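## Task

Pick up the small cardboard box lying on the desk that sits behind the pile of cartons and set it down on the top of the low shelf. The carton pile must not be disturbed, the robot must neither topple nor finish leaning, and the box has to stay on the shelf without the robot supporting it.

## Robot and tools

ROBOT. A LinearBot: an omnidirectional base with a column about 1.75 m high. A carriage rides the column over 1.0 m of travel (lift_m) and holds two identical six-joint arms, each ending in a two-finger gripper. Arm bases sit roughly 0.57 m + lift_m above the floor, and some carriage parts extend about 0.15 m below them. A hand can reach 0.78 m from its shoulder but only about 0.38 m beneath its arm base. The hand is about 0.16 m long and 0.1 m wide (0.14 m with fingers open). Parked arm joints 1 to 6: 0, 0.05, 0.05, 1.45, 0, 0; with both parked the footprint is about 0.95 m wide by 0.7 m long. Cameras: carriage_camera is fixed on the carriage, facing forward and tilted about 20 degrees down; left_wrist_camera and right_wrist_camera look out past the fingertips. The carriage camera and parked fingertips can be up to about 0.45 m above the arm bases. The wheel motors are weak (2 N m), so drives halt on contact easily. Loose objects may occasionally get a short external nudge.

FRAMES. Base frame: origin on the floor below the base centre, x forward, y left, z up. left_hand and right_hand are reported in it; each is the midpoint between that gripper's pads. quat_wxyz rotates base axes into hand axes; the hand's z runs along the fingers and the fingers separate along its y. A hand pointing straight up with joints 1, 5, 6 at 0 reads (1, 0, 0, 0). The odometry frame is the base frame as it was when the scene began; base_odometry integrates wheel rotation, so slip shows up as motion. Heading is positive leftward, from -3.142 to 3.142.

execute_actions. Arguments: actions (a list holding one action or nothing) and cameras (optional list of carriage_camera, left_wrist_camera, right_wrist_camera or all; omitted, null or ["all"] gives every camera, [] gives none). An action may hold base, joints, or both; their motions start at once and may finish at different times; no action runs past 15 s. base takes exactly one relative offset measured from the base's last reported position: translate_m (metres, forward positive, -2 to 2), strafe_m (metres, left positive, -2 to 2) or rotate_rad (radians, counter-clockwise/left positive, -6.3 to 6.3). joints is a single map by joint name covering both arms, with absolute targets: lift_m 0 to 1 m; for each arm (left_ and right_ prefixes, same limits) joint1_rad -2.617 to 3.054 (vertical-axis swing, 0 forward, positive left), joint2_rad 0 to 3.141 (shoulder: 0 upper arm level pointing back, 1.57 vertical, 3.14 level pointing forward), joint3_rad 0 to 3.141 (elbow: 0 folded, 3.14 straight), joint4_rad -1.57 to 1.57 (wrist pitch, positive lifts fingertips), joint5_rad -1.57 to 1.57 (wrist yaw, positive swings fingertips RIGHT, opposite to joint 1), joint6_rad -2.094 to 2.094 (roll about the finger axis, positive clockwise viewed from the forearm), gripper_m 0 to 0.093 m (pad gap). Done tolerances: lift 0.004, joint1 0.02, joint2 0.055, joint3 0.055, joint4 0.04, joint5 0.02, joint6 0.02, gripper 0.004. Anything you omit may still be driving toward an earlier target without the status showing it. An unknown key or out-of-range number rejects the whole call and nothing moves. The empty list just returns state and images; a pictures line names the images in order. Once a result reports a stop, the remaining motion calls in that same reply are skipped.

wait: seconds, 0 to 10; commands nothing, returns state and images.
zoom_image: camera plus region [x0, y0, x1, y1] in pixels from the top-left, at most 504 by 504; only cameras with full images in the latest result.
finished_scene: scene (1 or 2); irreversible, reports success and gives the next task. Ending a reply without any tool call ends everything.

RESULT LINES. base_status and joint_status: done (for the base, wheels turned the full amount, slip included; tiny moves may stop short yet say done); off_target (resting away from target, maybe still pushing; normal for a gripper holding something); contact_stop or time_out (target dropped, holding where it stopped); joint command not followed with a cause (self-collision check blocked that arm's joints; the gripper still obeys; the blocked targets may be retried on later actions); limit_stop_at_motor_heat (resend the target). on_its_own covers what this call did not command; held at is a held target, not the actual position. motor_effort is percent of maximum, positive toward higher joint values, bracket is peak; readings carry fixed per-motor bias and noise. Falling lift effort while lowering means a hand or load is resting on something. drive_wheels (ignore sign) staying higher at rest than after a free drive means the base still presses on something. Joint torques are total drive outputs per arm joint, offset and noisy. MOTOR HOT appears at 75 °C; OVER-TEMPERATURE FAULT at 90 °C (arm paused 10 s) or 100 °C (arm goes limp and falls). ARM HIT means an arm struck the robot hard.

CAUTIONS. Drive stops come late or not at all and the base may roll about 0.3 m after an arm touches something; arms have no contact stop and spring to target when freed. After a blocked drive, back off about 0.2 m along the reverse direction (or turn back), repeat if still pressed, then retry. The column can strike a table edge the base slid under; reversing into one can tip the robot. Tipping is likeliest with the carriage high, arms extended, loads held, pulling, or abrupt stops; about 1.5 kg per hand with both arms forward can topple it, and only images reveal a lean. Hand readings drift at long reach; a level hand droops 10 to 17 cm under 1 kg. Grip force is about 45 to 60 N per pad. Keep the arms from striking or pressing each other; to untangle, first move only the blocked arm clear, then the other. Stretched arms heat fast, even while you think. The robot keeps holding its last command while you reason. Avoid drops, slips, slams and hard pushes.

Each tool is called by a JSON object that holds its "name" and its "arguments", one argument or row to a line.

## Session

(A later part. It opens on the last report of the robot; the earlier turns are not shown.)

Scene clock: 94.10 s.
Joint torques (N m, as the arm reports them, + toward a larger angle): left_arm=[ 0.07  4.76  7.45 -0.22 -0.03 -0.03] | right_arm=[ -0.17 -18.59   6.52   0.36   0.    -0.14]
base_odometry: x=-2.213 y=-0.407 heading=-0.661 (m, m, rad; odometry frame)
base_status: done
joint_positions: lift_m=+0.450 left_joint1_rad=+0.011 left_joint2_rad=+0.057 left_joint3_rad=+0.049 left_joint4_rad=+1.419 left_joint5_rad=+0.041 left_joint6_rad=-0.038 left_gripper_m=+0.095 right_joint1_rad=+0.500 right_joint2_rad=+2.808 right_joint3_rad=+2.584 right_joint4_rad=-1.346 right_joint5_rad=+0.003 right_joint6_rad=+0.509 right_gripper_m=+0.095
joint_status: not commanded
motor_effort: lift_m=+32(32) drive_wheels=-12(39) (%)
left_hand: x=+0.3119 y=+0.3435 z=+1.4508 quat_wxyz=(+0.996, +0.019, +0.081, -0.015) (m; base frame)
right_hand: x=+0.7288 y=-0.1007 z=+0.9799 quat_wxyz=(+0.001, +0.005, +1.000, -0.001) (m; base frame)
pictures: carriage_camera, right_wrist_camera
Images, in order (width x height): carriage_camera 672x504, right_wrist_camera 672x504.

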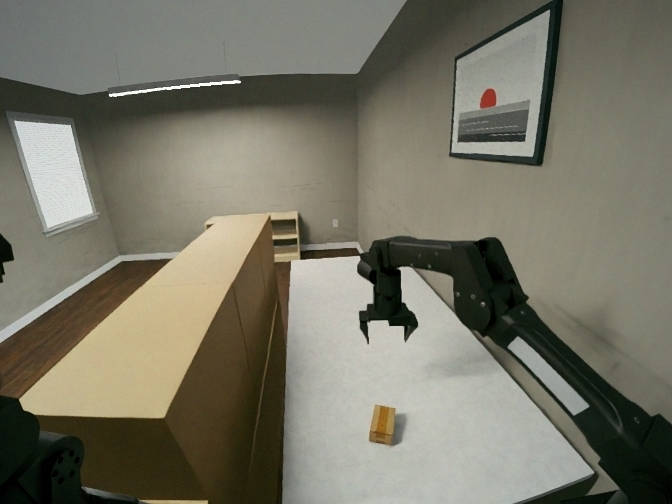

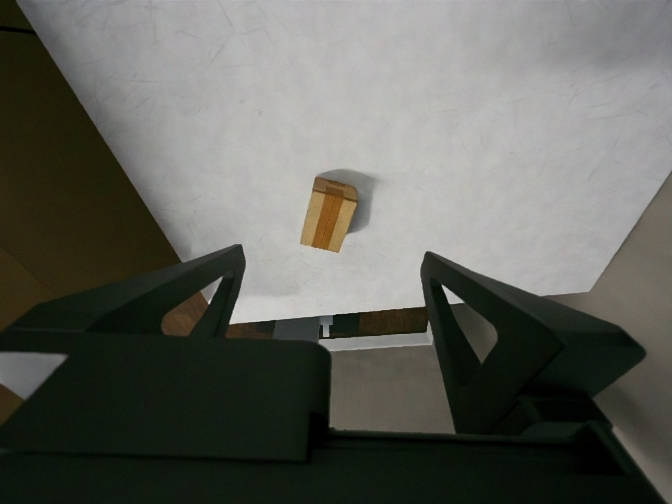

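{"name": "execute_actions", "arguments": {
  "actions": [
    {"base":{"translate_m":0.05},"joints":{"lift_m":0.24}}
  ],
  "cameras": ["carriage_camera","right_wrist_camera"]
}}

Scene clock: 96.50 s.
Joint torques (N m, as the arm reports them, + toward a larger angle): left_arm=[ 0.    4.99  8.14 -0.21 -0.02 -0.04] | right_arm=[ -0.27 -19.42   6.47   0.44   0.02  -0.14]
base_odometry: x=-2.173 y=-0.438 heading=-0.660 (m, m, rad; odometry frame)
base_status: done
joint_positions: lift_m=+0.256 left_joint1_rad=+0.011 left_joint2_rad=+0.056 left_joint3_rad=+0.044 left_joint4_rad=+1.419 left_joint5_rad=+0.042 left_joint6_rad=-0.038 left_gripper_m=+0.095 right_joint1_rad=+0.501 right_joint2_rad=+2.817 right_joint3_rad=+2.584 right_joint4_rad=-1.353 right_joint5_rad=+0.001 right_joint6_rad=+0.509 right_gripper_m=+0.095
joint_status: lift_m contact_stop (moved -0.194 of -0.210)
on_its_own: lift_m is held at +0.256, not at your +0.240, since a contact_stop
motor_effort: lift_m=+31(33) drive_wheels=-5(44) (%)
left_hand: x=+0.3128 y=+0.3435 z=+1.2553 quat_wxyz=(+0.996, +0.019, +0.082, -0.015) (m; base frame)
right_hand: x=+0.7257 y=-0.1013 z=+0.7813 quat_wxyz=(-0.006, +0.004, +1.000, -0.004) (m; base frame)
pictures: carriage_camera, right_wrist_camera
Images, in order (width x height): carriage_camera 672x504, right_wrist_camera 672x504.

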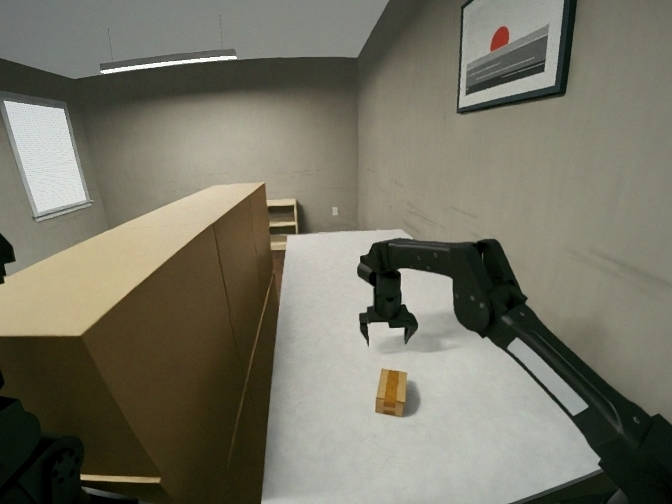

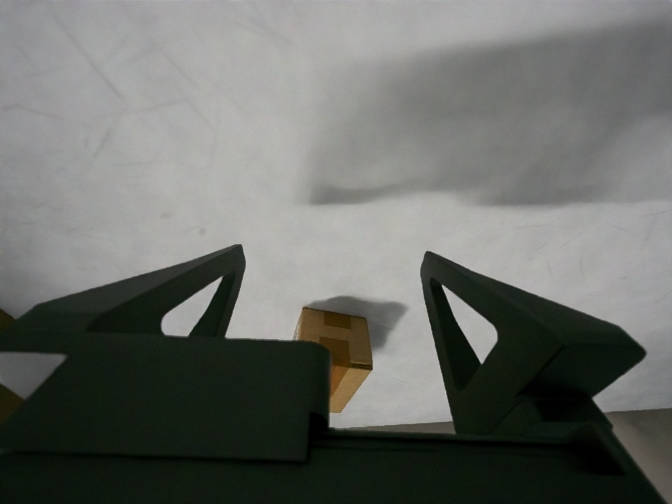

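{"name": "execute_actions", "arguments": {
  "actions": [
    {"base":{"translate_m":-0.09},"joints":{"lift_m":0.275}}
  ],
  "cameras": ["right_wrist_camera"]
}}

Scene clock: 100.50 s.
Joint torques (N m, as the arm reports them, + toward a larger angle): left_arm=[ 0.04  4.9   8.06 -0.2   0.   -0.04] | right_arm=[ -0.17 -17.75   6.62   0.43   0.03  -0.14]
base_odometry: x=-2.244 y=-0.383 heading=-0.660 (m, m, rad; odometry frame)
base_status: done
joint_positions: lift_m=+0.275 left_joint1_rad=+0.011 left_joint2_rad=+0.056 left_joint3_rad=+0.044 left_joint4_rad=+1.419 left_joint5_rad=+0.041 left_joint6_rad=-0.038 left_gripper_m=+0.095 right_joint1_rad=+0.501 right_joint2_rad=+2.799 right_joint3_rad=+2.584 right_joint4_rad=-1.351 right_joint5_rad=+0.001 right_joint6_rad=+0.509 right_gripper_m=+0.095
joint_status: all done
motor_effort: lift_m=+30(38) drive_wheels=-10(45) (%)
left_hand: x=+0.3129 y=+0.3435 z=+1.2744 quat_wxyz=(+0.996, +0.019, +0.083, -0.015) (m; base frame)
right_hand: x=+0.7285 y=-0.0995 z=+0.8093 quat_wxyz=(+0.002, +0.004, +1.000, +0.001) (m; base frame)
pictures: right_wrist_camera
Images, in order (width x height): right_wrist_camera 672x504.

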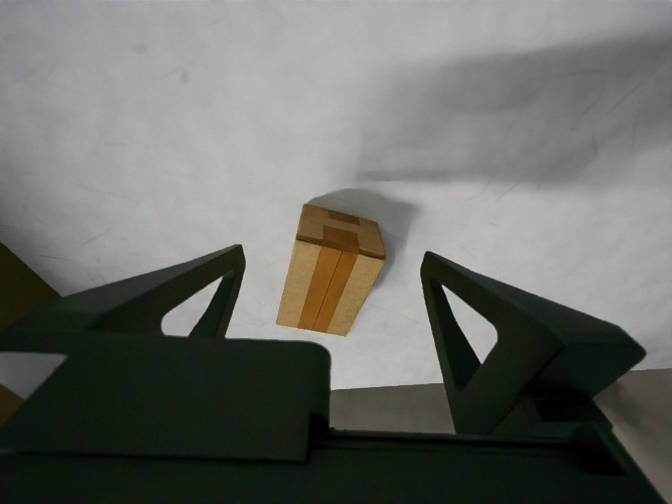

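Close.

{"name": "execute_actions", "arguments": {
  "actions": [
    {"joints":{"right_gripper_m":0.0}}
  ],
  "cameras": []
}}

{"name": "execute_actions", "arguments": {
  "actions": [
    {"joints":{"lift_m":0.45}}
  ],
  "cameras": ["right_wrist_camera"]
}}

Scene clock: 102.27 s.
Joint torques (N m, as the arm reports them, + toward a larger angle): left_arm=[ 0.05  4.89  8.04 -0.2  -0.01 -0.06] | right_arm=[ -0.25 -17.87   6.57   0.42   0.02  -0.14]
base_odometry: x=-2.244 y=-0.383 heading=-0.660 (m, m, rad; odometry frame)
base_status: not commanded
joint_positions: lift_m=+0.275 left_joint1_rad=+0.011 left_joint2_rad=+0.056 left_joint3_rad=+0.044 left_joint4_rad=+1.419 left_joint5_rad=+0.041 left_joint6_rad=-0.038 left_gripper_m=+0.095 right_joint1_rad=+0.501 right_joint2_rad=+2.799 right_joint3_rad=+2.584 right_joint4_rad=-1.351 right_joint5_rad=+0.001 right_joint6_rad=+0.509 right_gripper_m=+0.001
joint_status: all done
motor_effort: lift_m=+30(30) drive_wheels=-7(11) (%)
left_hand: x=+0.3129 y=+0.3435 z=+1.2744 quat_wxyz=(+0.996, +0.019, +0.083, -0.015) (m; base frame)
right_hand: x=+0.7285 y=-0.0995 z=+0.8093 quat_wxyz=(+0.002, +0.004, +1.000, +0.001) (m; base frame)
pictures: none
No camera images: the call's "cameras" was empty. Leave "cameras" out to get every camera's image.

Scene clock: 103.50 s.
Joint torques (N m, as the arm reports them, + toward a larger angle): left_arm=[ 0.06  4.86  7.94 -0.19 -0.01 -0.05] | right_arm=[ -0.29 -17.76   6.66   0.39   0.05  -0.14]
base_odometry: x=-2.244 y=-0.383 heading=-0.660 (m, m, rad; odometry frame)
base_status: not commanded
joint_positions: lift_m=+0.450 left_joint1_rad=+0.011 left_joint2_rad=+0.056 left_joint3_rad=+0.044 left_joint4_rad=+1.419 left_joint5_rad=+0.041 left_joint6_rad=-0.038 left_gripper_m=+0.095 right_joint1_rad=+0.501 right_joint2_rad=+2.798 right_joint3_rad=+2.584 right_joint4_rad=-1.350 right_joint5_rad=+0.001 right_joint6_rad=+0.509 right_gripper_m=+0.001
joint_status: all done
motor_effort: lift_m=+30(39) drive_wheels=-13(15) (%)
left_hand: x=+0.3129 y=+0.3435 z=+1.4495 quat_wxyz=(+0.996, +0.019, +0.083, -0.015) (m; base frame)
right_hand: x=+0.7287 y=-0.0993 z=+0.9850 quat_wxyz=(+0.003, +0.004, +1.000, +0.001) (m; base frame)
pictures: right_wrist_camera
Images, in order (width x height): right_wrist_camera 672x504.

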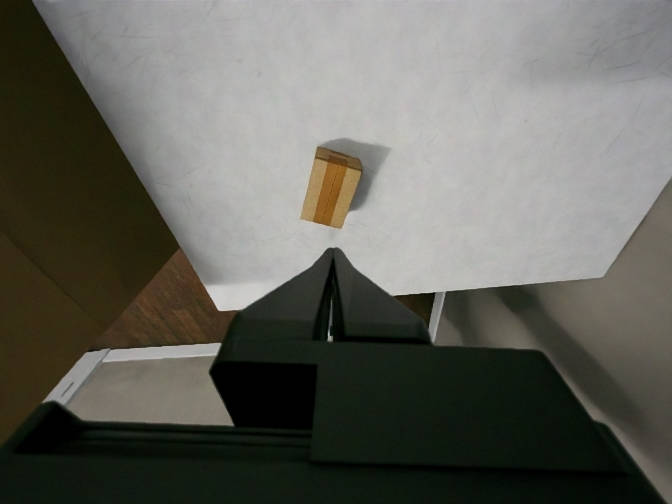

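{"name": "execute_actions", "arguments": {
  "actions": [
    {"base":{"translate_m":0.035},"joints":{"right_gripper_m":0.093}}
  ],
  "cameras": []
}}

{"name": "execute_actions", "arguments": {
  "actions": [
    {"joints":{"lift_m":0.262}}
  ],
  "cameras": []
}}

{"name": "execute_actions", "arguments": {
  "actions": [
    {"joints":{"right_gripper_m":0.0}}
  ],
  "cameras": ["right_wrist_camera"]
}}

Scene clock: 107.07 s.
Joint torques (N m, as the arm reports them, + toward a larger angle): left_arm=[ 0.04  4.96  8.   -0.21 -0.02 -0.04] | right_arm=[ -0.15 -17.91   6.74   0.44   0.01  -0.14]
base_odometry: x=-2.216 y=-0.404 heading=-0.660 (m, m, rad; odometry frame)
base_status: done
joint_positions: lift_m=+0.450 left_joint1_rad=+0.011 left_joint2_rad=+0.056 left_joint3_rad=+0.044 left_joint4_rad=+1.419 left_joint5_rad=+0.041 left_joint6_rad=-0.038 left_gripper_m=+0.095 right_joint1_rad=+0.501 right_joint2_rad=+2.798 right_joint3_rad=+2.584 right_joint4_rad=-1.350 right_joint5_rad=+0.001 right_joint6_rad=+0.509 right_gripper_m=+0.093
joint_status: all done
motor_effort: lift_m=+30(30) drive_wheels=-3(31) (%)
left_hand: x=+0.3128 y=+0.3435 z=+1.4495 quat_wxyz=(+0.996, +0.019, +0.082, -0.015) (m; base frame)
right_hand: x=+0.7287 y=-0.0993 z=+0.9850 quat_wxyz=(+0.003, +0.004, +1.000, +0.001) (m; base frame)
pictures: none
No camera images: the call's "cameras" was empty. Leave "cameras" out to get every camera's image.

Scene clock: 108.37 s.
Joint torques (N m, as the arm reports them, + toward a larger angle): left_arm=[ 0.04  4.9   8.21 -0.19 -0.03 -0.04] | right_arm=[ -0.42 -18.86   6.61   0.38   0.02  -0.14]
base_odometry: x=-2.216 y=-0.404 heading=-0.660 (m, m, rad; odometry frame)
base_status: not commanded
joint_positions: lift_m=+0.262 left_joint1_rad=+0.011 left_joint2_rad=+0.056 left_joint3_rad=+0.044 left_joint4_rad=+1.419 left_joint5_rad=+0.041 left_joint6_rad=-0.038 left_gripper_m=+0.095 right_joint1_rad=+0.501 right_joint2_rad=+2.810 right_joint3_rad=+2.584 right_joint4_rad=-1.350 right_joint5_rad=+0.000 right_joint6_rad=+0.509 right_gripper_m=+0.093
joint_status: all done
motor_effort: lift_m=+31(31) drive_wheels=-2(5) (%)
left_hand: x=+0.3128 y=+0.3435 z=+1.2614 quat_wxyz=(+0.996, +0.019, +0.082, -0.015) (m; base frame)
right_hand: x=+0.7272 y=-0.1001 z=+0.7910 quat_wxyz=(-0.002, +0.004, +1.000, -0.001) (m; base frame)
pictures: none
No camera images: the call's "cameras" was empty. Leave "cameras" out to get every camera's image.

Scene clock: 109.10 s.
Joint torques (N m, as the arm reports them, + toward a larger angle): left_arm=[ 0.03  4.86  8.01 -0.19 -0.02 -0.05] | right_arm=[ -0.38 -18.84   6.5    0.4    0.02  -0.13]
base_odometry: x=-2.216 y=-0.404 heading=-0.660 (m, m, rad; odometry frame)
base_status: not commanded
joint_positions: lift_m=+0.262 left_joint1_rad=+0.011 left_joint2_rad=+0.056 left_joint3_rad=+0.044 left_joint4_rad=+1.419 left_joint5_rad=+0.041 left_joint6_rad=-0.038 left_gripper_m=+0.095 right_joint1_rad=+0.501 right_joint2_rad=+2.810 right_joint3_rad=+2.584 right_joint4_rad=-1.350 right_joint5_rad=+0.000 right_joint6_rad=+0.509 right_gripper_m=+0.001
joint_status: all done
motor_effort: lift_m=+31(31) drive_wheels=-3(3) (%)
left_hand: x=+0.3128 y=+0.3435 z=+1.2614 quat_wxyz=(+0.996, +0.019, +0.082, -0.015) (m; base frame)
right_hand: x=+0.7272 y=-0.1001 z=+0.7910 quat_wxyz=(-0.002, +0.004, +1.000, -0.001) (m; base frame)
pictures: right_wrist_camera
Images, in order (width x height): right_wrist_camera 672x504.

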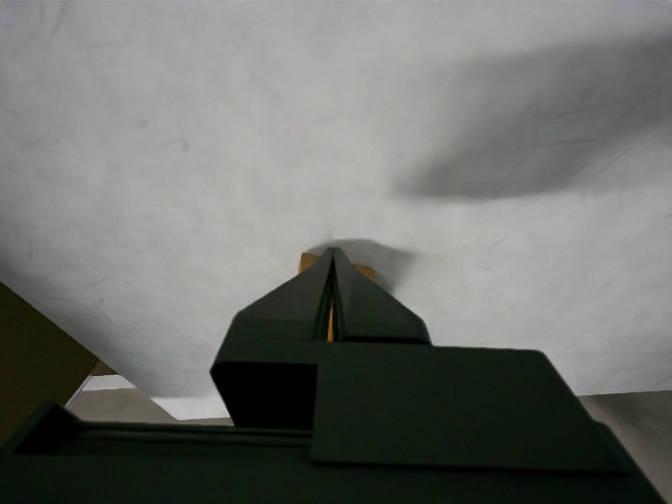

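{"name": "execute_actions", "arguments": {
  "actions": [
    {"joints":{"right_gripper_m":0.093,"lift_m":0.36}}
  ],
  "cameras": []
}}

{"name": "execute_actions", "arguments": {
  "actions": [
    {"base":{"translate_m":0.06}}
  ],
  "cameras": []
}}

{"name": "execute_actions", "arguments": {
  "actions": [
    {"joints":{"lift_m":0.262}}
  ],
  "cameras": []
}}

{"name": "execute_actions", "arguments": {
  "actions": [
    {"joints":{"right_gripper_m":0.0}}
  ],
  "cameras": ["right_wrist_camera"]
}}

Scene clock: 113.00 s.
Joint torques (N m, as the arm reports them, + toward a larger angle): left_arm=[ 0.02  4.83  8.07 -0.19 -0.01 -0.04] | right_arm=[ -0.29 -17.68   6.51   0.43   0.01  -0.14]
base_odometry: x=-2.216 y=-0.404 heading=-0.660 (m, m, rad; odometry frame)
base_status: not commanded
joint_positions: lift_m=+0.360 left_joint1_rad=+0.011 left_joint2_rad=+0.056 left_joint3_rad=+0.044 left_joint4_rad=+1.419 left_joint5_rad=+0.041 left_joint6_rad=-0.038 left_gripper_m=+0.095 right_joint1_rad=+0.501 right_joint2_rad=+2.798 right_joint3_rad=+2.584 right_joint4_rad=-1.350 right_joint5_rad=+0.000 right_joint6_rad=+0.508 right_gripper_m=+0.093
joint_status: all done
motor_effort: lift_m=+30(37) drive_wheels=+3(1) (%)
left_hand: x=+0.3128 y=+0.3435 z=+1.3595 quat_wxyz=(+0.996, +0.019, +0.082, -0.015) (m; base frame)
right_hand: x=+0.7288 y=-0.0992 z=+0.8950 quat_wxyz=(+0.003, +0.004, +1.000, +0.002) (m; base frame)
pictures: none
No camera images: the call's "cameras" was empty. Leave "cameras" out to get every camera's image.

Scene clock: 114.40 s.
Joint torques (N m, as the arm reports them, + toward a larger angle): left_arm=[-0.02  4.9   8.08 -0.21 -0.01 -0.05] | right_arm=[ -0.31 -17.7    6.53   0.41   0.02  -0.15]
base_odometry: x=-2.169 y=-0.441 heading=-0.661 (m, m, rad; odometry frame)
base_status: done
joint_positions: lift_m=+0.360 left_joint1_rad=+0.011 left_joint2_rad=+0.056 left_joint3_rad=+0.044 left_joint4_rad=+1.419 left_joint5_rad=+0.041 left_joint6_rad=-0.038 left_gripper_m=+0.095 right_joint1_rad=+0.501 right_joint2_rad=+2.798 right_joint3_rad=+2.584 right_joint4_rad=-1.350 right_joint5_rad=+0.000 right_joint6_rad=+0.508 right_gripper_m=+0.093
joint_status: not commanded
motor_effort: lift_m=+30(30) drive_wheels=-6(47) (%)
left_hand: x=+0.3128 y=+0.3435 z=+1.3595 quat_wxyz=(+0.996, +0.019, +0.082, -0.015) (m; base frame)
right_hand: x=+0.7287 y=-0.0993 z=+0.8950 quat_wxyz=(+0.003, +0.004, +1.000, +0.002) (m; base frame)
pictures: none
No camera images: the call's "cameras" was empty. Leave "cameras" out to get every camera's image.

Scene clock: 115.33 s.
Joint torques (N m, as the arm reports them, + toward a larger angle): left_arm=[ 0.01  4.89  8.01 -0.2  -0.02 -0.04] | right_arm=[ -0.33 -18.84   6.83   0.35   0.03  -0.14]
base_odometry: x=-2.169 y=-0.441 heading=-0.661 (m, m, rad; odometry frame)
base_status: not commanded
joint_positions: lift_m=+0.262 left_joint1_rad=+0.011 left_joint2_rad=+0.056 left_joint3_rad=+0.044 left_joint4_rad=+1.419 left_joint5_rad=+0.041 left_joint6_rad=-0.038 left_gripper_m=+0.095 right_joint1_rad=+0.501 right_joint2_rad=+2.810 right_joint3_rad=+2.584 right_joint4_rad=-1.350 right_joint5_rad=+0.000 right_joint6_rad=+0.508 right_gripper_m=+0.093
joint_status: all done
motor_effort: lift_m=+31(30) drive_wheels=-4(3) (%)
left_hand: x=+0.3128 y=+0.3435 z=+1.2614 quat_wxyz=(+0.996, +0.019, +0.082, -0.015) (m; base frame)
right_hand: x=+0.7271 y=-0.1001 z=+0.7910 quat_wxyz=(-0.002, +0.004, +1.000, -0.001) (m; base frame)
pictures: none
No camera images: the call's "cameras" was empty. Leave "cameras" out to get every camera's image.

Scene clock: 116.07 s.
Joint torques (N m, as the arm reports them, + toward a larger angle): left_arm=[ 0.02  4.84  8.05 -0.18 -0.02 -0.04] | right_arm=[ -0.27 -18.68   6.53   0.4    0.02  -0.14]
base_odometry: x=-2.169 y=-0.441 heading=-0.661 (m, m, rad; odometry frame)
base_status: not commanded
joint_positions: lift_m=+0.262 left_joint1_rad=+0.011 left_joint2_rad=+0.056 left_joint3_rad=+0.044 left_joint4_rad=+1.419 left_joint5_rad=+0.041 left_joint6_rad=-0.038 left_gripper_m=+0.095 right_joint1_rad=+0.501 right_joint2_rad=+2.810 right_joint3_rad=+2.584 right_joint4_rad=-1.350 right_joint5_rad=+0.000 right_joint6_rad=+0.508 right_gripper_m=+0.001
joint_status: all done
motor_effort: lift_m=+32(31) drive_wheels=-2(1) (%)
left_hand: x=+0.3128 y=+0.3435 z=+1.2614 quat_wxyz=(+0.996, +0.019, +0.082, -0.015) (m; base frame)
right_hand: x=+0.7271 y=-0.1001 z=+0.7910 quat_wxyz=(-0.002, +0.004, +1.000, -0.001) (m; base frame)
pictures: right_wrist_camera
Images, in order (width x height): right_wrist_camera 672x504.

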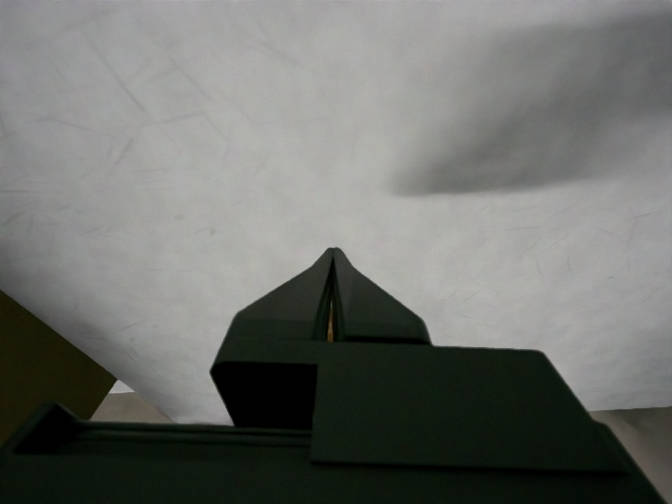

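{"name": "execute_actions", "arguments": {
  "actions": [
    {"joints":{"right_gripper_m":0.093,"right_joint3_rad":2.3,"right_joint4_rad":-1.07}}
  ],
  "cameras": ["right_wrist_camera"]
}}

Scene clock: 118.57 s.
Joint torques (N m, as the arm reports them, + toward a larger angle): left_arm=[ 0.04  4.95  8.08 -0.21 -0.03 -0.04] | right_arm=[ -0.11 -16.99   3.52   0.62   0.06  -0.14]
base_odometry: x=-2.169 y=-0.441 heading=-0.661 (m, m, rad; odometry frame)
base_status: not commanded
joint_positions: lift_m=+0.262 left_joint1_rad=+0.011 left_joint2_rad=+0.056 left_joint3_rad=+0.044 left_joint4_rad=+1.419 left_joint5_rad=+0.041 left_joint6_rad=-0.038 left_gripper_m=+0.095 right_joint1_rad=+0.500 right_joint2_rad=+2.791 right_joint3_rad=+2.332 right_joint4_rad=-1.082 right_joint5_rad=-0.005 right_joint6_rad=+0.509 right_gripper_m=+0.093
joint_status: all done
motor_effort: lift_m=+31(31) drive_wheels=-3(4) (%)
left_hand: x=+0.3128 y=+0.3435 z=+1.2614 quat_wxyz=(+0.996, +0.019, +0.082, -0.015) (m; base frame)
right_hand: x=+0.7277 y=-0.0996 z=+0.7373 quat_wxyz=(+0.012, +0.005, +1.000, +0.009) (m; base frame)
pictures: right_wrist_camera
Images, in order (width x height): right_wrist_camera 672x504.

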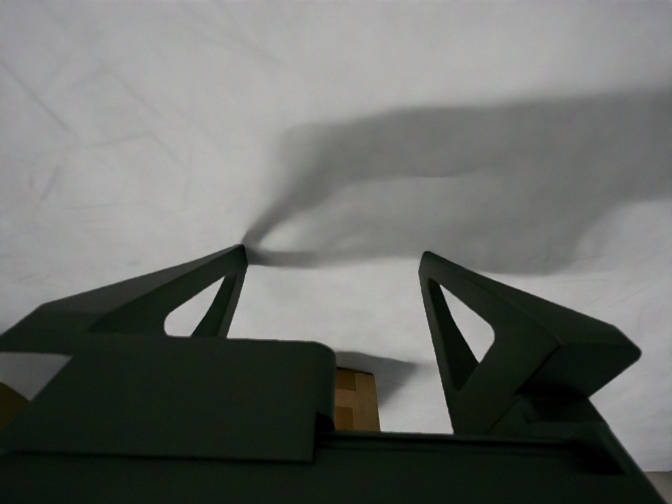

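{"name": "execute_actions", "arguments": {
  "actions": [
    {"base":{"translate_m":-0.07}}
  ],
  "cameras": []
}}

{"name": "execute_actions", "arguments": {
  "actions": [
    {"joints":{"right_joint3_rad":2.1,"right_joint4_rad":-0.87}}
  ],
  "cameras": ["right_wrist_camera"]
}}

Scene clock: 121.63 s.
Joint torques (N m, as the arm reports them, + toward a larger angle): left_arm=[ 0.05  4.87  8.   -0.21 -0.01 -0.05] | right_arm=[ -0.16 -17.03   3.5    0.47   0.07  -0.14]
base_odometry: x=-2.224 y=-0.398 heading=-0.661 (m, m, rad; odometry frame)
base_status: done
joint_positions: lift_m=+0.262 left_joint1_rad=+0.011 left_joint2_rad=+0.056 left_joint3_rad=+0.044 left_joint4_rad=+1.419 left_joint5_rad=+0.041 left_joint6_rad=-0.038 left_gripper_m=+0.095 right_joint1_rad=+0.500 right_joint2_rad=+2.791 right_joint3_rad=+2.332 right_joint4_rad=-1.067 right_joint5_rad=-0.005 right_joint6_rad=+0.508 right_gripper_m=+0.093
joint_status: not commanded
motor_effort: lift_m=+31(31) drive_wheels=+4(40) (%)
left_hand: x=+0.3128 y=+0.3435 z=+1.2614 quat_wxyz=(+0.996, +0.019, +0.082, -0.015) (m; base frame)
right_hand: x=+0.7311 y=-0.0979 z=+0.7374 quat_wxyz=(+0.018, +0.004, +1.000, +0.013) (m; base frame)
pictures: none
No camera images: the call's "cameras" was empty. Leave "cameras" out to get every camera's image.

Scene clock: 122.43 s.
Joint torques (N m, as the arm reports them, + toward a larger angle): left_arm=[ 0.04  4.94  8.09 -0.19 -0.02 -0.05] | right_arm=[ -0.84 -10.18   1.29   1.18  -0.17  -0.14]
base_odometry: x=-2.224 y=-0.398 heading=-0.661 (m, m, rad; odometry frame)
base_status: not commanded
joint_positions: lift_m=+0.262 left_joint1_rad=+0.011 left_joint2_rad=+0.056 left_joint3_rad=+0.044 left_joint4_rad=+1.419 left_joint5_rad=+0.041 left_joint6_rad=-0.038 left_gripper_m=+0.095 right_joint1_rad=+0.508 right_joint2_rad=+2.717 right_joint3_rad=+2.167 right_joint4_rad=-0.929 right_joint5_rad=+0.021 right_joint6_rad=+0.508 right_gripper_m=+0.093
joint_status: right_joint3_rad off_target (ended at +2.167, target +2.100); right_joint4_rad off_target (ended at -0.929, target -0.870)
motor_effort: lift_m=+29(31) drive_wheels=+7(6) (%)
left_hand: x=+0.3128 y=+0.3435 z=+1.2615 quat_wxyz=(+0.996, +0.019, +0.082, -0.015) (m; base frame)
right_hand: x=+0.7294 y=-0.0988 z=+0.7343 quat_wxyz=(+0.045, +0.001, +0.999, +0.013) (m; base frame)
pictures: right_wrist_camera
Images, in order (width x height): right_wrist_camera 672x504.

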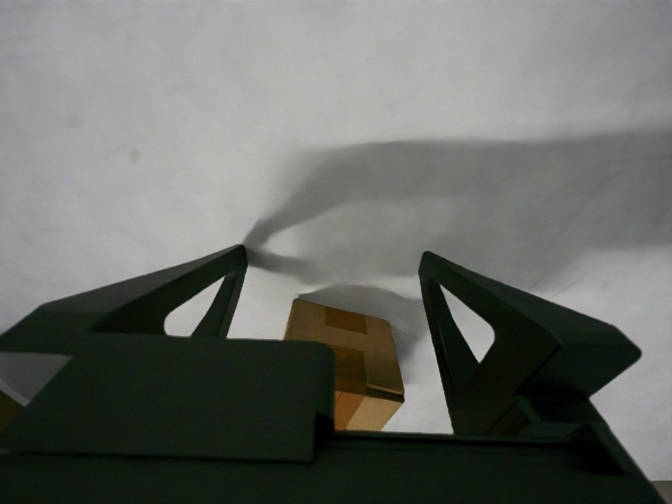

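Touching the desk now. Close.

{"name": "execute_actions", "arguments": {
  "actions": [
    {"joints":{"right_gripper_m":0.0,"right_joint3_rad":2.17,"right_joint4_rad":-0.94}}
  ],
  "cameras": []
}}

{"name": "execute_actions", "arguments": {
  "actions": [
    {"joints":{"lift_m":0.45}}
  ],
  "cameras": ["right_wrist_camera"]
}}

Scene clock: 124.63 s.
Joint torques (N m, as the arm reports them, + toward a larger angle): left_arm=[ 0.04  4.85  8.03 -0.21 -0.01 -0.04] | right_arm=[ -0.59 -10.77   4.55   0.59  -0.12  -0.14]
base_odometry: x=-2.224 y=-0.398 heading=-0.661 (m, m, rad; odometry frame)
base_status: not commanded
joint_positions: lift_m=+0.262 left_joint1_rad=+0.011 left_joint2_rad=+0.056 left_joint3_rad=+0.044 left_joint4_rad=+1.419 left_joint5_rad=+0.041 left_joint6_rad=-0.038 left_gripper_m=+0.095 right_joint1_rad=+0.506 right_joint2_rad=+2.723 right_joint3_rad=+2.186 right_joint4_rad=-0.939 right_joint5_rad=+0.017 right_joint6_rad=+0.508 right_gripper_m=+0.001
joint_status: all done
motor_effort: lift_m=+29(29) drive_wheels=+9(8) (%)
left_hand: x=+0.3128 y=+0.3435 z=+1.2615 quat_wxyz=(+0.996, +0.019, +0.082, -0.015) (m; base frame)
right_hand: x=+0.7317 y=-0.0983 z=+0.7359 quat_wxyz=(+0.045, +0.002, +0.999, +0.015) (m; base frame)
pictures: none
No camera images: the call's "cameras" was empty. Leave "cameras" out to get every camera's image.

Scene clock: 125.93 s.
Joint torques (N m, as the arm reports them, + toward a larger angle): left_arm=[ 0.02  4.9   8.   -0.2  -0.01 -0.04] | right_arm=[ -0.57 -17.34   4.78   0.37   0.01  -0.14]
base_odometry: x=-2.224 y=-0.398 heading=-0.661 (m, m, rad; odometry frame)
base_status: not commanded
joint_positions: lift_m=+0.450 left_joint1_rad=+0.011 left_joint2_rad=+0.056 left_joint3_rad=+0.044 left_joint4_rad=+1.419 left_joint5_rad=+0.041 left_joint6_rad=-0.038 left_gripper_m=+0.095 right_joint1_rad=+0.506 right_joint2_rad=+2.798 right_joint3_rad=+2.178 right_joint4_rad=-0.934 right_joint5_rad=+0.005 right_joint6_rad=+0.508 right_gripper_m=+0.001
joint_status: all done
motor_effort: lift_m=+30(37) drive_wheels=+4(4) (%)
left_hand: x=+0.3128 y=+0.3435 z=+1.4495 quat_wxyz=(+0.996, +0.019, +0.082, -0.015) (m; base frame)
right_hand: x=+0.7144 y=-0.1054 z=+0.8847 quat_wxyz=(+0.009, +0.001, +1.000, +0.002) (m; base frame)
pictures: right_wrist_camera
Images, in order (width x height): right_wrist_camera 672x504.

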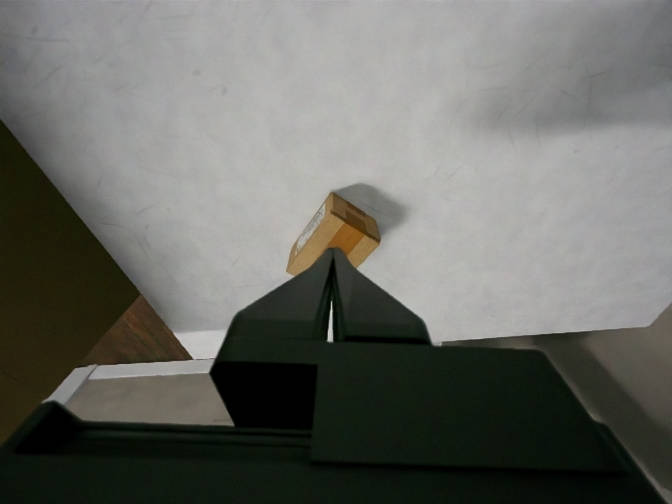

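{"name": "execute_actions", "arguments": {
  "actions": [
    {"base":{"translate_m":-0.03},"joints":{"right_gripper_m":0.093,"right_joint6_rad":1.1}}
  ],
  "cameras": ["right_wrist_camera"]
}}

Scene clock: 128.80 s.
Joint torques (N m, as the arm reports them, + toward a larger angle): left_arm=[ 0.02  4.92  8.04 -0.18 -0.02 -0.05] | right_arm=[ -0.43 -17.22   4.67   0.33   0.01   0.04]
base_odometry: x=-2.248 y=-0.380 heading=-0.662 (m, m, rad; odometry frame)
base_status: done
joint_positions: lift_m=+0.450 left_joint1_rad=+0.011 left_joint2_rad=+0.056 left_joint3_rad=+0.044 left_joint4_rad=+1.419 left_joint5_rad=+0.041 left_joint6_rad=-0.038 left_gripper_m=+0.095 right_joint1_rad=+0.504 right_joint2_rad=+2.798 right_joint3_rad=+2.178 right_joint4_rad=-0.934 right_joint5_rad=+0.005 right_joint6_rad=+1.091 right_gripper_m=+0.093
joint_status: all done
motor_effort: lift_m=+30(30) drive_wheels=-3(43) (%)
left_hand: x=+0.3128 y=+0.3435 z=+1.4495 quat_wxyz=(+0.996, +0.019, +0.082, -0.015) (m; base frame)
right_hand: x=+0.7148 y=-0.1060 z=+0.8847 quat_wxyz=(+0.008, +0.289, +0.957, +0.004) (m; base frame)
pictures: right_wrist_camera
Images, in order (width x height): right_wrist_camera 672x504.

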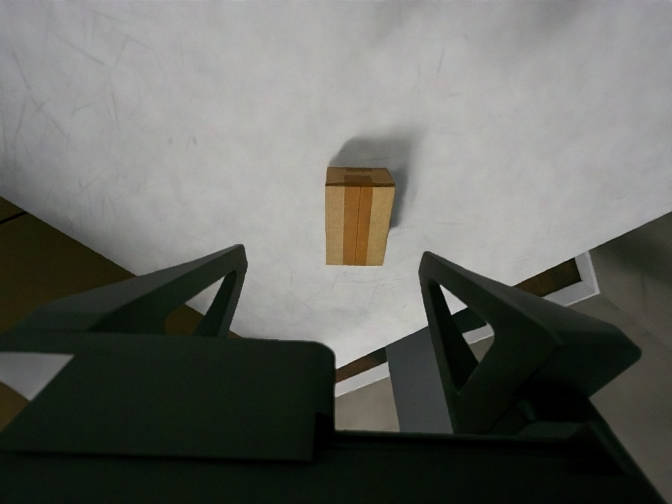

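Aligned. Lower and look.

{"name": "execute_actions", "arguments": {
  "actions": [
    {"joints":{"lift_m":0.265}}
  ],
  "cameras": ["right_wrist_camera","carriage_camera"]
}}

Scene clock: 131.27 s.
Joint torques (N m, as the arm reports them, + toward a larger angle): left_arm=[ 0.01  4.84  8.11 -0.19 -0.01 -0.05] | right_arm=[  0.5  -12.56   2.55   0.75  -0.3    0.11]
base_odometry: x=-2.248 y=-0.380 heading=-0.662 (m, m, rad; odometry frame)
base_status: not commanded
joint_positions: lift_m=+0.265 left_joint1_rad=+0.011 left_joint2_rad=+0.056 left_joint3_rad=+0.044 left_joint4_rad=+1.418 left_joint5_rad=+0.042 left_joint6_rad=-0.038 left_gripper_m=+0.095 right_joint1_rad=+0.491 right_joint2_rad=+2.743 right_joint3_rad=+2.217 right_joint4_rad=-0.958 right_joint5_rad=+0.045 right_joint6_rad=+1.085 right_gripper_m=+0.093
joint_status: all done
motor_effort: lift_m=+28(27) drive_wheels=-10(16) (%)
left_hand: x=+0.3131 y=+0.3435 z=+1.2646 quat_wxyz=(+0.996, +0.019, +0.083, -0.015) (m; base frame)
right_hand: x=+0.7387 y=-0.1088 z=+0.7373 quat_wxyz=(+0.047, +0.294, +0.955, +0.015) (m; base frame)
pictures: carriage_camera, right_wrist_camera
Images, in order (width x height): carriage_camera 672x504, right_wrist_camera 672x504.

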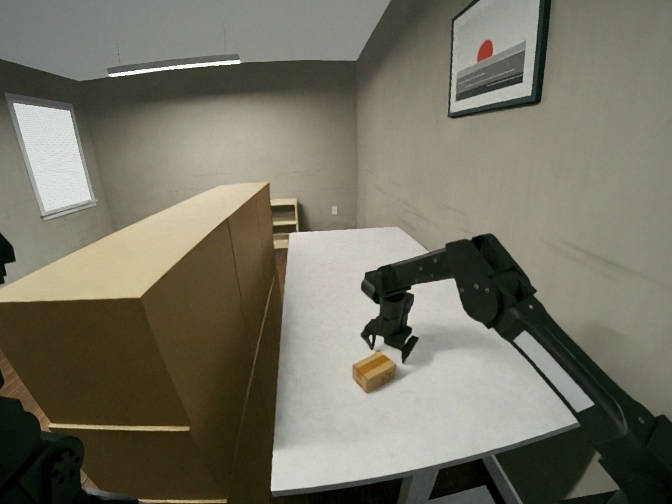

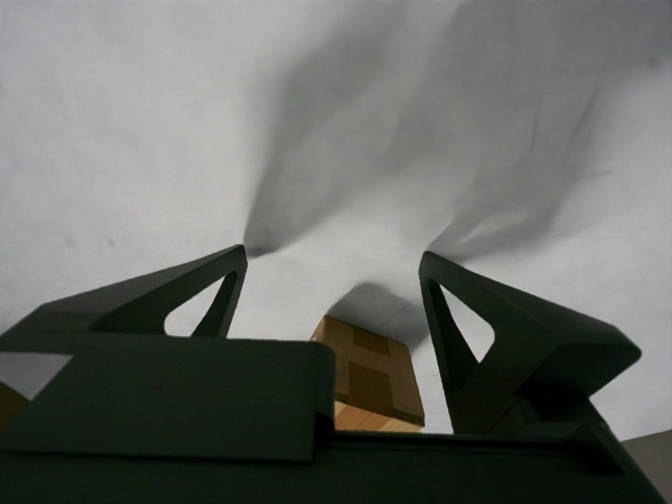

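{"name": "execute_actions", "arguments": {
  "actions": [
    {"joints":{"lift_m":0.33}}
  ],
  "cameras": []
}}

{"name": "execute_actions", "arguments": {
  "actions": [
    {"base":{"translate_m":-0.045}}
  ],
  "cameras": []
}}

{"name": "execute_actions", "arguments": {
  "actions": [
    {"joints":{"lift_m":0.265}}
  ],
  "cameras": []
}}

{"name": "execute_actions", "arguments": {
  "actions": [
    {"joints":{"right_gripper_m":0.0}}
  ],
  "cameras": ["right_wrist_camera"]
}}

Scene clock: 134.13 s.
Joint torques (N m, as the arm reports them, + toward a larger angle): left_arm=[ 0.03  5.01  8.13 -0.17 -0.02 -0.04] | right_arm=[  0.57 -17.22   4.62   0.47   0.01   0.06]
base_odometry: x=-2.248 y=-0.380 heading=-0.662 (m, m, rad; odometry frame)
base_status: not commanded
joint_positions: lift_m=+0.330 left_joint1_rad=+0.011 left_joint2_rad=+0.056 left_joint3_rad=+0.044 left_joint4_rad=+1.418 left_joint5_rad=+0.042 left_joint6_rad=-0.038 left_gripper_m=+0.095 right_joint1_rad=+0.491 right_joint2_rad=+2.799 right_joint3_rad=+2.180 right_joint4_rad=-0.945 right_joint5_rad=+0.007 right_joint6_rad=+1.090 right_gripper_m=+0.093
joint_status: all done
motor_effort: lift_m=+30(34) drive_wheels=-7(10) (%)
left_hand: x=+0.3131 y=+0.3435 z=+1.3294 quat_wxyz=(+0.996, +0.019, +0.083, -0.015) (m; base frame)
right_hand: x=+0.7163 y=-0.1134 z=+0.7649 quat_wxyz=(+0.005, +0.295, +0.955, +0.000) (m; base frame)
pictures: none
No camera images: the call's "cameras" was empty. Leave "cameras" out to get every camera's image.

Scene clock: 135.33 s.
Joint torques (N m, as the arm reports them, + toward a larger angle): left_arm=[ 0.    4.86  8.14 -0.19 -0.03 -0.05] | right_arm=[  0.23 -17.26   4.53   0.42   0.01   0.04]
base_odometry: x=-2.283 y=-0.353 heading=-0.663 (m, m, rad; odometry frame)
base_status: done
joint_positions: lift_m=+0.330 left_joint1_rad=+0.011 left_joint2_rad=+0.056 left_joint3_rad=+0.044 left_joint4_rad=+1.418 left_joint5_rad=+0.042 left_joint6_rad=-0.038 left_gripper_m=+0.095 right_joint1_rad=+0.492 right_joint2_rad=+2.799 right_joint3_rad=+2.180 right_joint4_rad=-0.944 right_joint5_rad=+0.006 right_joint6_rad=+1.092 right_gripper_m=+0.093
joint_status: not commanded
motor_effort: lift_m=+30(30) drive_wheels=+13(47) (%)
left_hand: x=+0.3131 y=+0.3435 z=+1.3294 quat_wxyz=(+0.996, +0.019, +0.083, -0.015) (m; base frame)
right_hand: x=+0.7161 y=-0.1124 z=+0.7649 quat_wxyz=(+0.005, +0.296, +0.955, +0.001) (m; base frame)
pictures: none
No camera images: the call's "cameras" was empty. Leave "cameras" out to get every camera's image.

Scene clock: 136.13 s.
Joint torques (N m, as the arm reports them, + toward a larger angle): left_arm=[ 0.    4.98  8.07 -0.17 -0.01 -0.04] | right_arm=[  0.07 -11.49   4.17   0.9   -0.02   0.02]
base_odometry: x=-2.283 y=-0.353 heading=-0.663 (m, m, rad; odometry frame)
base_status: not commanded
joint_positions: lift_m=+0.265 left_joint1_rad=+0.011 left_joint2_rad=+0.056 left_joint3_rad=+0.044 left_joint4_rad=+1.418 left_joint5_rad=+0.042 left_joint6_rad=-0.038 left_gripper_m=+0.095 right_joint1_rad=+0.495 right_joint2_rad=+2.732 right_joint3_rad=+2.189 right_joint4_rad=-0.986 right_joint5_rad=+0.015 right_joint6_rad=+1.095 right_gripper_m=+0.093
joint_status: all done
motor_effort: lift_m=+27(28) drive_wheels=+14(14) (%)
left_hand: x=+0.3132 y=+0.3435 z=+1.2646 quat_wxyz=(+0.996, +0.019, +0.083, -0.015) (m; base frame)
right_hand: x=+0.7233 y=-0.1085 z=+0.7346 quat_wxyz=(+0.020, +0.295, +0.955, +0.010) (m; base frame)
pictures: none
No camera images: the call's "cameras" was empty. Leave "cameras" out to get every camera's image.

Scene clock: 136.87 s.
Joint torques (N m, as the arm reports them, + toward a larger angle): left_arm=[ 0.08  4.89  8.04 -0.19 -0.02 -0.05] | right_arm=[  0.1  -11.47   4.21   0.86  -0.09   0.01]
base_odometry: x=-2.283 y=-0.353 heading=-0.663 (m, m, rad; odometry frame)
base_status: not commanded
joint_positions: lift_m=+0.265 left_joint1_rad=+0.011 left_joint2_rad=+0.056 left_joint3_rad=+0.044 left_joint4_rad=+1.418 left_joint5_rad=+0.042 left_joint6_rad=-0.038 left_gripper_m=+0.095 right_joint1_rad=+0.495 right_joint2_rad=+2.732 right_joint3_rad=+2.189 right_joint4_rad=-0.978 right_joint5_rad=+0.016 right_joint6_rad=+1.095 right_gripper_m=+0.001
joint_status: all done
motor_effort: lift_m=+27(27) drive_wheels=+13(13) (%)
left_hand: x=+0.3132 y=+0.3435 z=+1.2646 quat_wxyz=(+0.996, +0.019, +0.083, -0.015) (m; base frame)
right_hand: x=+0.7249 y=-0.1078 z=+0.7347 quat_wxyz=(+0.023, +0.295, +0.955, +0.012) (m; base frame)
pictures: right_wrist_camera
Images, in order (width x height): right_wrist_camera 672x504.

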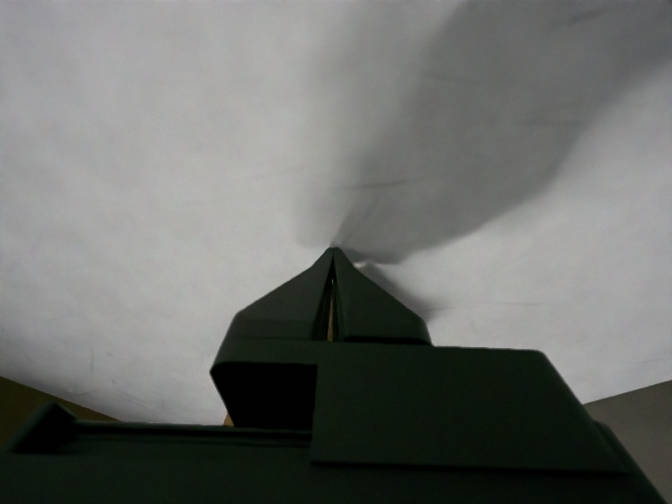

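{"name": "execute_actions", "arguments": {
  "actions": [
    {"joints":{"right_gripper_m":0.093}}
  ],
  "cameras": ["carriage_camera","right_wrist_camera"]
}}

Scene clock: 138.67 s.
Joint torques (N m, as the arm reports them, + toward a larger angle): left_arm=[ 0.01  4.9   8.07 -0.19 -0.03 -0.03] | right_arm=[ -0.21 -11.67   3.66   0.49   0.09   0.  ]
base_odometry: x=-2.283 y=-0.353 heading=-0.663 (m, m, rad; odometry frame)
base_status: not commanded
joint_positions: lift_m=+0.265 left_joint1_rad=+0.011 left_joint2_rad=+0.056 left_joint3_rad=+0.044 left_joint4_rad=+1.418 left_joint5_rad=+0.042 left_joint6_rad=-0.038 left_gripper_m=+0.095 right_joint1_rad=+0.500 right_joint2_rad=+2.732 right_joint3_rad=+2.199 right_joint4_rad=-0.928 right_joint5_rad=-0.005 right_joint6_rad=+1.095 right_gripper_m=+0.093
joint_status: all done
motor_effort: lift_m=+27(27) drive_wheels=+13(13) (%)
left_hand: x=+0.3132 y=+0.3435 z=+1.2646 quat_wxyz=(+0.996, +0.019, +0.083, -0.015) (m; base frame)
right_hand: x=+0.7358 y=-0.0951 z=+0.7384 quat_wxyz=(+0.037, +0.292, +0.955, +0.041) (m; base frame)
pictures: carriage_camera, right_wrist_camera
Images, in order (width x height): carriage_camera 672x504, right_wrist_camera 672x504.

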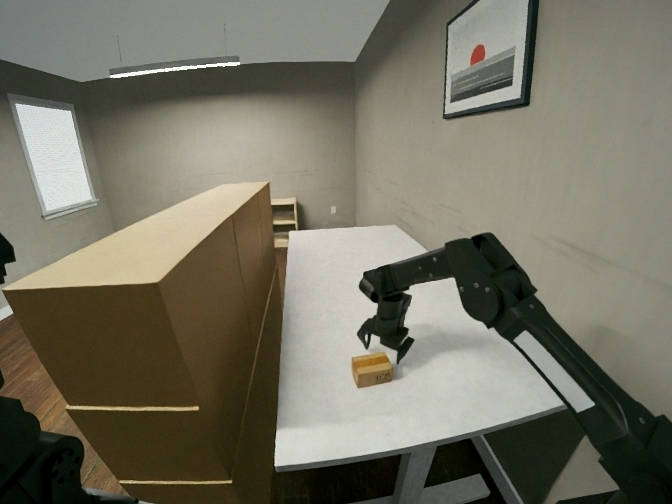

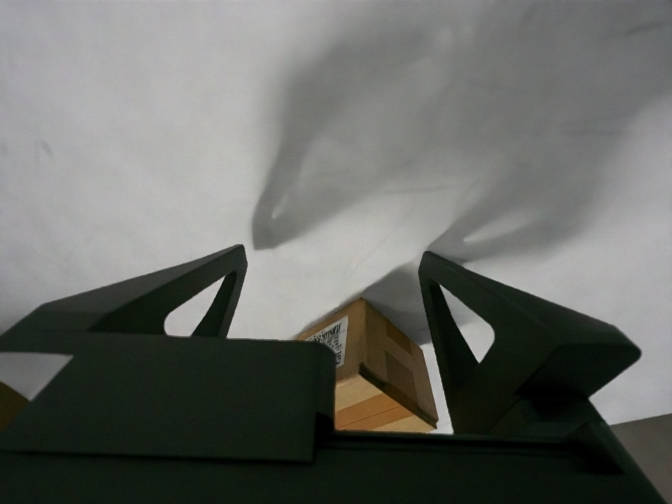

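{"name": "execute_actions", "arguments": {
  "actions": [
    {"joints":{"right_joint3_rad":2.0,"right_joint4_rad":-0.77}}
  ],
  "cameras": ["right_wrist_camera"]
}}

Scene clock: 140.27 s.
Joint torques (N m, as the arm reports them, + toward a larger angle): left_arm=[ 0.01  4.89  8.07 -0.2  -0.01 -0.04] | right_arm=[-0.49 -6.71  0.04  1.24  0.04 -0.01]
base_odometry: x=-2.283 y=-0.353 heading=-0.663 (m, m, rad; odometry frame)
base_status: not commanded
joint_positions: lift_m=+0.265 left_joint1_rad=+0.011 left_joint2_rad=+0.056 left_joint3_rad=+0.044 left_joint4_rad=+1.418 left_joint5_rad=+0.042 left_joint6_rad=-0.038 left_gripper_m=+0.095 right_joint1_rad=+0.503 right_joint2_rad=+2.680 right_joint3_rad=+2.088 right_joint4_rad=-0.829 right_joint5_rad=+0.004 right_joint6_rad=+1.095 right_gripper_m=+0.093
joint_status: right_joint3_rad off_target (ended at +2.088, target +2.000); right_joint4_rad off_target (ended at -0.828, target -0.770)
motor_effort: lift_m=+27(27) drive_wheels=+13(11) (%)
left_hand: x=+0.3132 y=+0.3435 z=+1.2646 quat_wxyz=(+0.996, +0.019, +0.083, -0.015) (m; base frame)
right_hand: x=+0.7350 y=-0.0954 z=+0.7381 quat_wxyz=(+0.054, +0.291, +0.954, +0.052) (m; base frame)
pictures: right_wrist_camera
Images, in order (width x height): right_wrist_camera 672x504.

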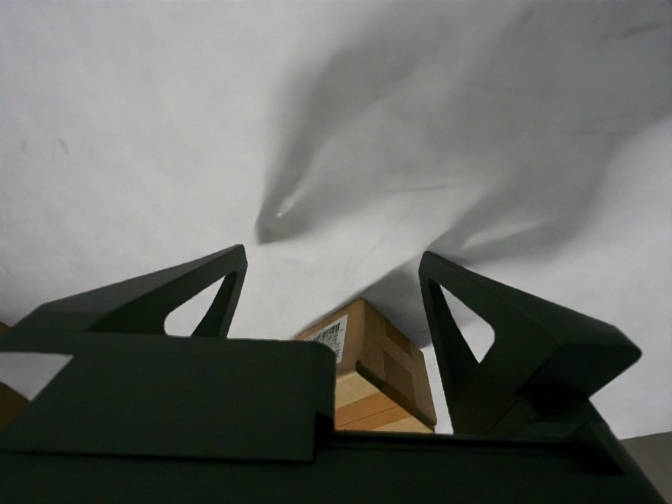

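{"name": "execute_actions", "arguments": {
  "actions": [
    {"joints":{"right_gripper_m":0.0,"right_joint3_rad":2.1,"right_joint4_rad":-0.85}}
  ],
  "cameras": []
}}

{"name": "execute_actions", "arguments": {
  "actions": [
    {"joints":{"lift_m":0.45}}
  ],
  "cameras": ["carriage_camera","right_wrist_camera"]
}}

Scene clock: 142.27 s.
Joint torques (N m, as the arm reports them, + toward a larger angle): left_arm=[ 0.03  4.9   8.03 -0.2  -0.02 -0.05] | right_arm=[ 0.02 -8.49  4.17  1.14 -0.27  0.  ]
base_odometry: x=-2.283 y=-0.353 heading=-0.663 (m, m, rad; odometry frame)
base_status: not commanded
joint_positions: lift_m=+0.265 left_joint1_rad=+0.011 left_joint2_rad=+0.056 left_joint3_rad=+0.044 left_joint4_rad=+1.418 left_joint5_rad=+0.042 left_joint6_rad=-0.038 left_gripper_m=+0.095 right_joint1_rad=+0.497 right_joint2_rad=+2.700 right_joint3_rad=+2.120 right_joint4_rad=-0.912 right_joint5_rad=+0.040 right_joint6_rad=+1.095 right_gripper_m=+0.001
joint_status: right_joint4_rad off_target (ended at -0.912, target -0.850); the others done
motor_effort: lift_m=+27(28) drive_wheels=+15(13) (%)
left_hand: x=+0.3132 y=+0.3435 z=+1.2646 quat_wxyz=(+0.996, +0.019, +0.083, -0.015) (m; base frame)
right_hand: x=+0.7274 y=-0.1101 z=+0.7346 quat_wxyz=(+0.042, +0.295, +0.954, +0.014) (m; base frame)
pictures: none
No camera images: the call's "cameras" was empty. Leave "cameras" out to get every camera's image.

Scene clock: 143.53 s.
Joint torques (N m, as the arm reports them, + toward a larger angle): left_arm=[ 0.    4.86  8.05 -0.18 -0.02 -0.04] | right_arm=[  0.08 -17.29   4.59   0.49   0.    -0.01]
base_odometry: x=-2.283 y=-0.353 heading=-0.663 (m, m, rad; odometry frame)
base_status: not commanded
joint_positions: lift_m=+0.450 left_joint1_rad=+0.011 left_joint2_rad=+0.056 left_joint3_rad=+0.044 left_joint4_rad=+1.418 left_joint5_rad=+0.042 left_joint6_rad=-0.038 left_gripper_m=+0.095 right_joint1_rad=+0.497 right_joint2_rad=+2.799 right_joint3_rad=+2.108 right_joint4_rad=-0.857 right_joint5_rad=+0.006 right_joint6_rad=+1.095 right_gripper_m=+0.001
joint_status: all done
on_its_own: right_joint4_rad moved +0.055 to your old target -0.850
motor_effort: lift_m=+30(35) drive_wheels=+13(11) (%)
left_hand: x=+0.3132 y=+0.3435 z=+1.4494 quat_wxyz=(+0.996, +0.019, +0.083, -0.015) (m; base frame)
right_hand: x=+0.7114 y=-0.1120 z=+0.8680 quat_wxyz=(+0.010, +0.295, +0.956, +0.006) (m; base frame)
pictures: carriage_camera, right_wrist_camera
Images, in order (width x height): carriage_camera 672x504, right_wrist_camera 672x504.

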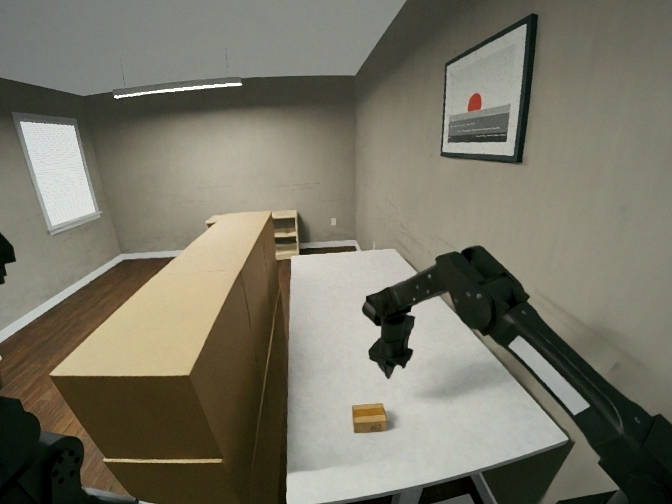

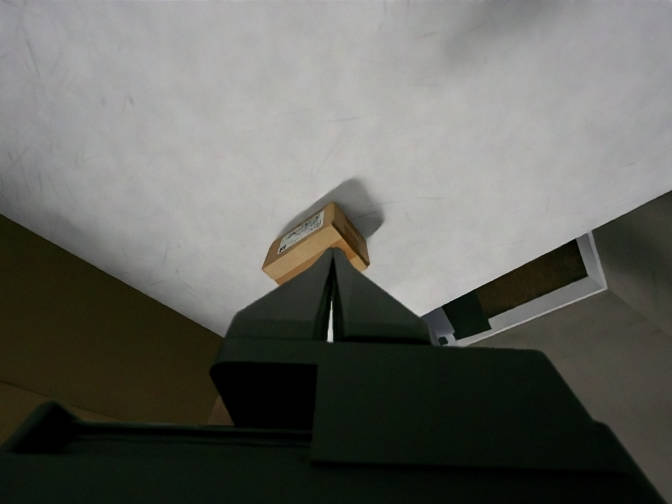

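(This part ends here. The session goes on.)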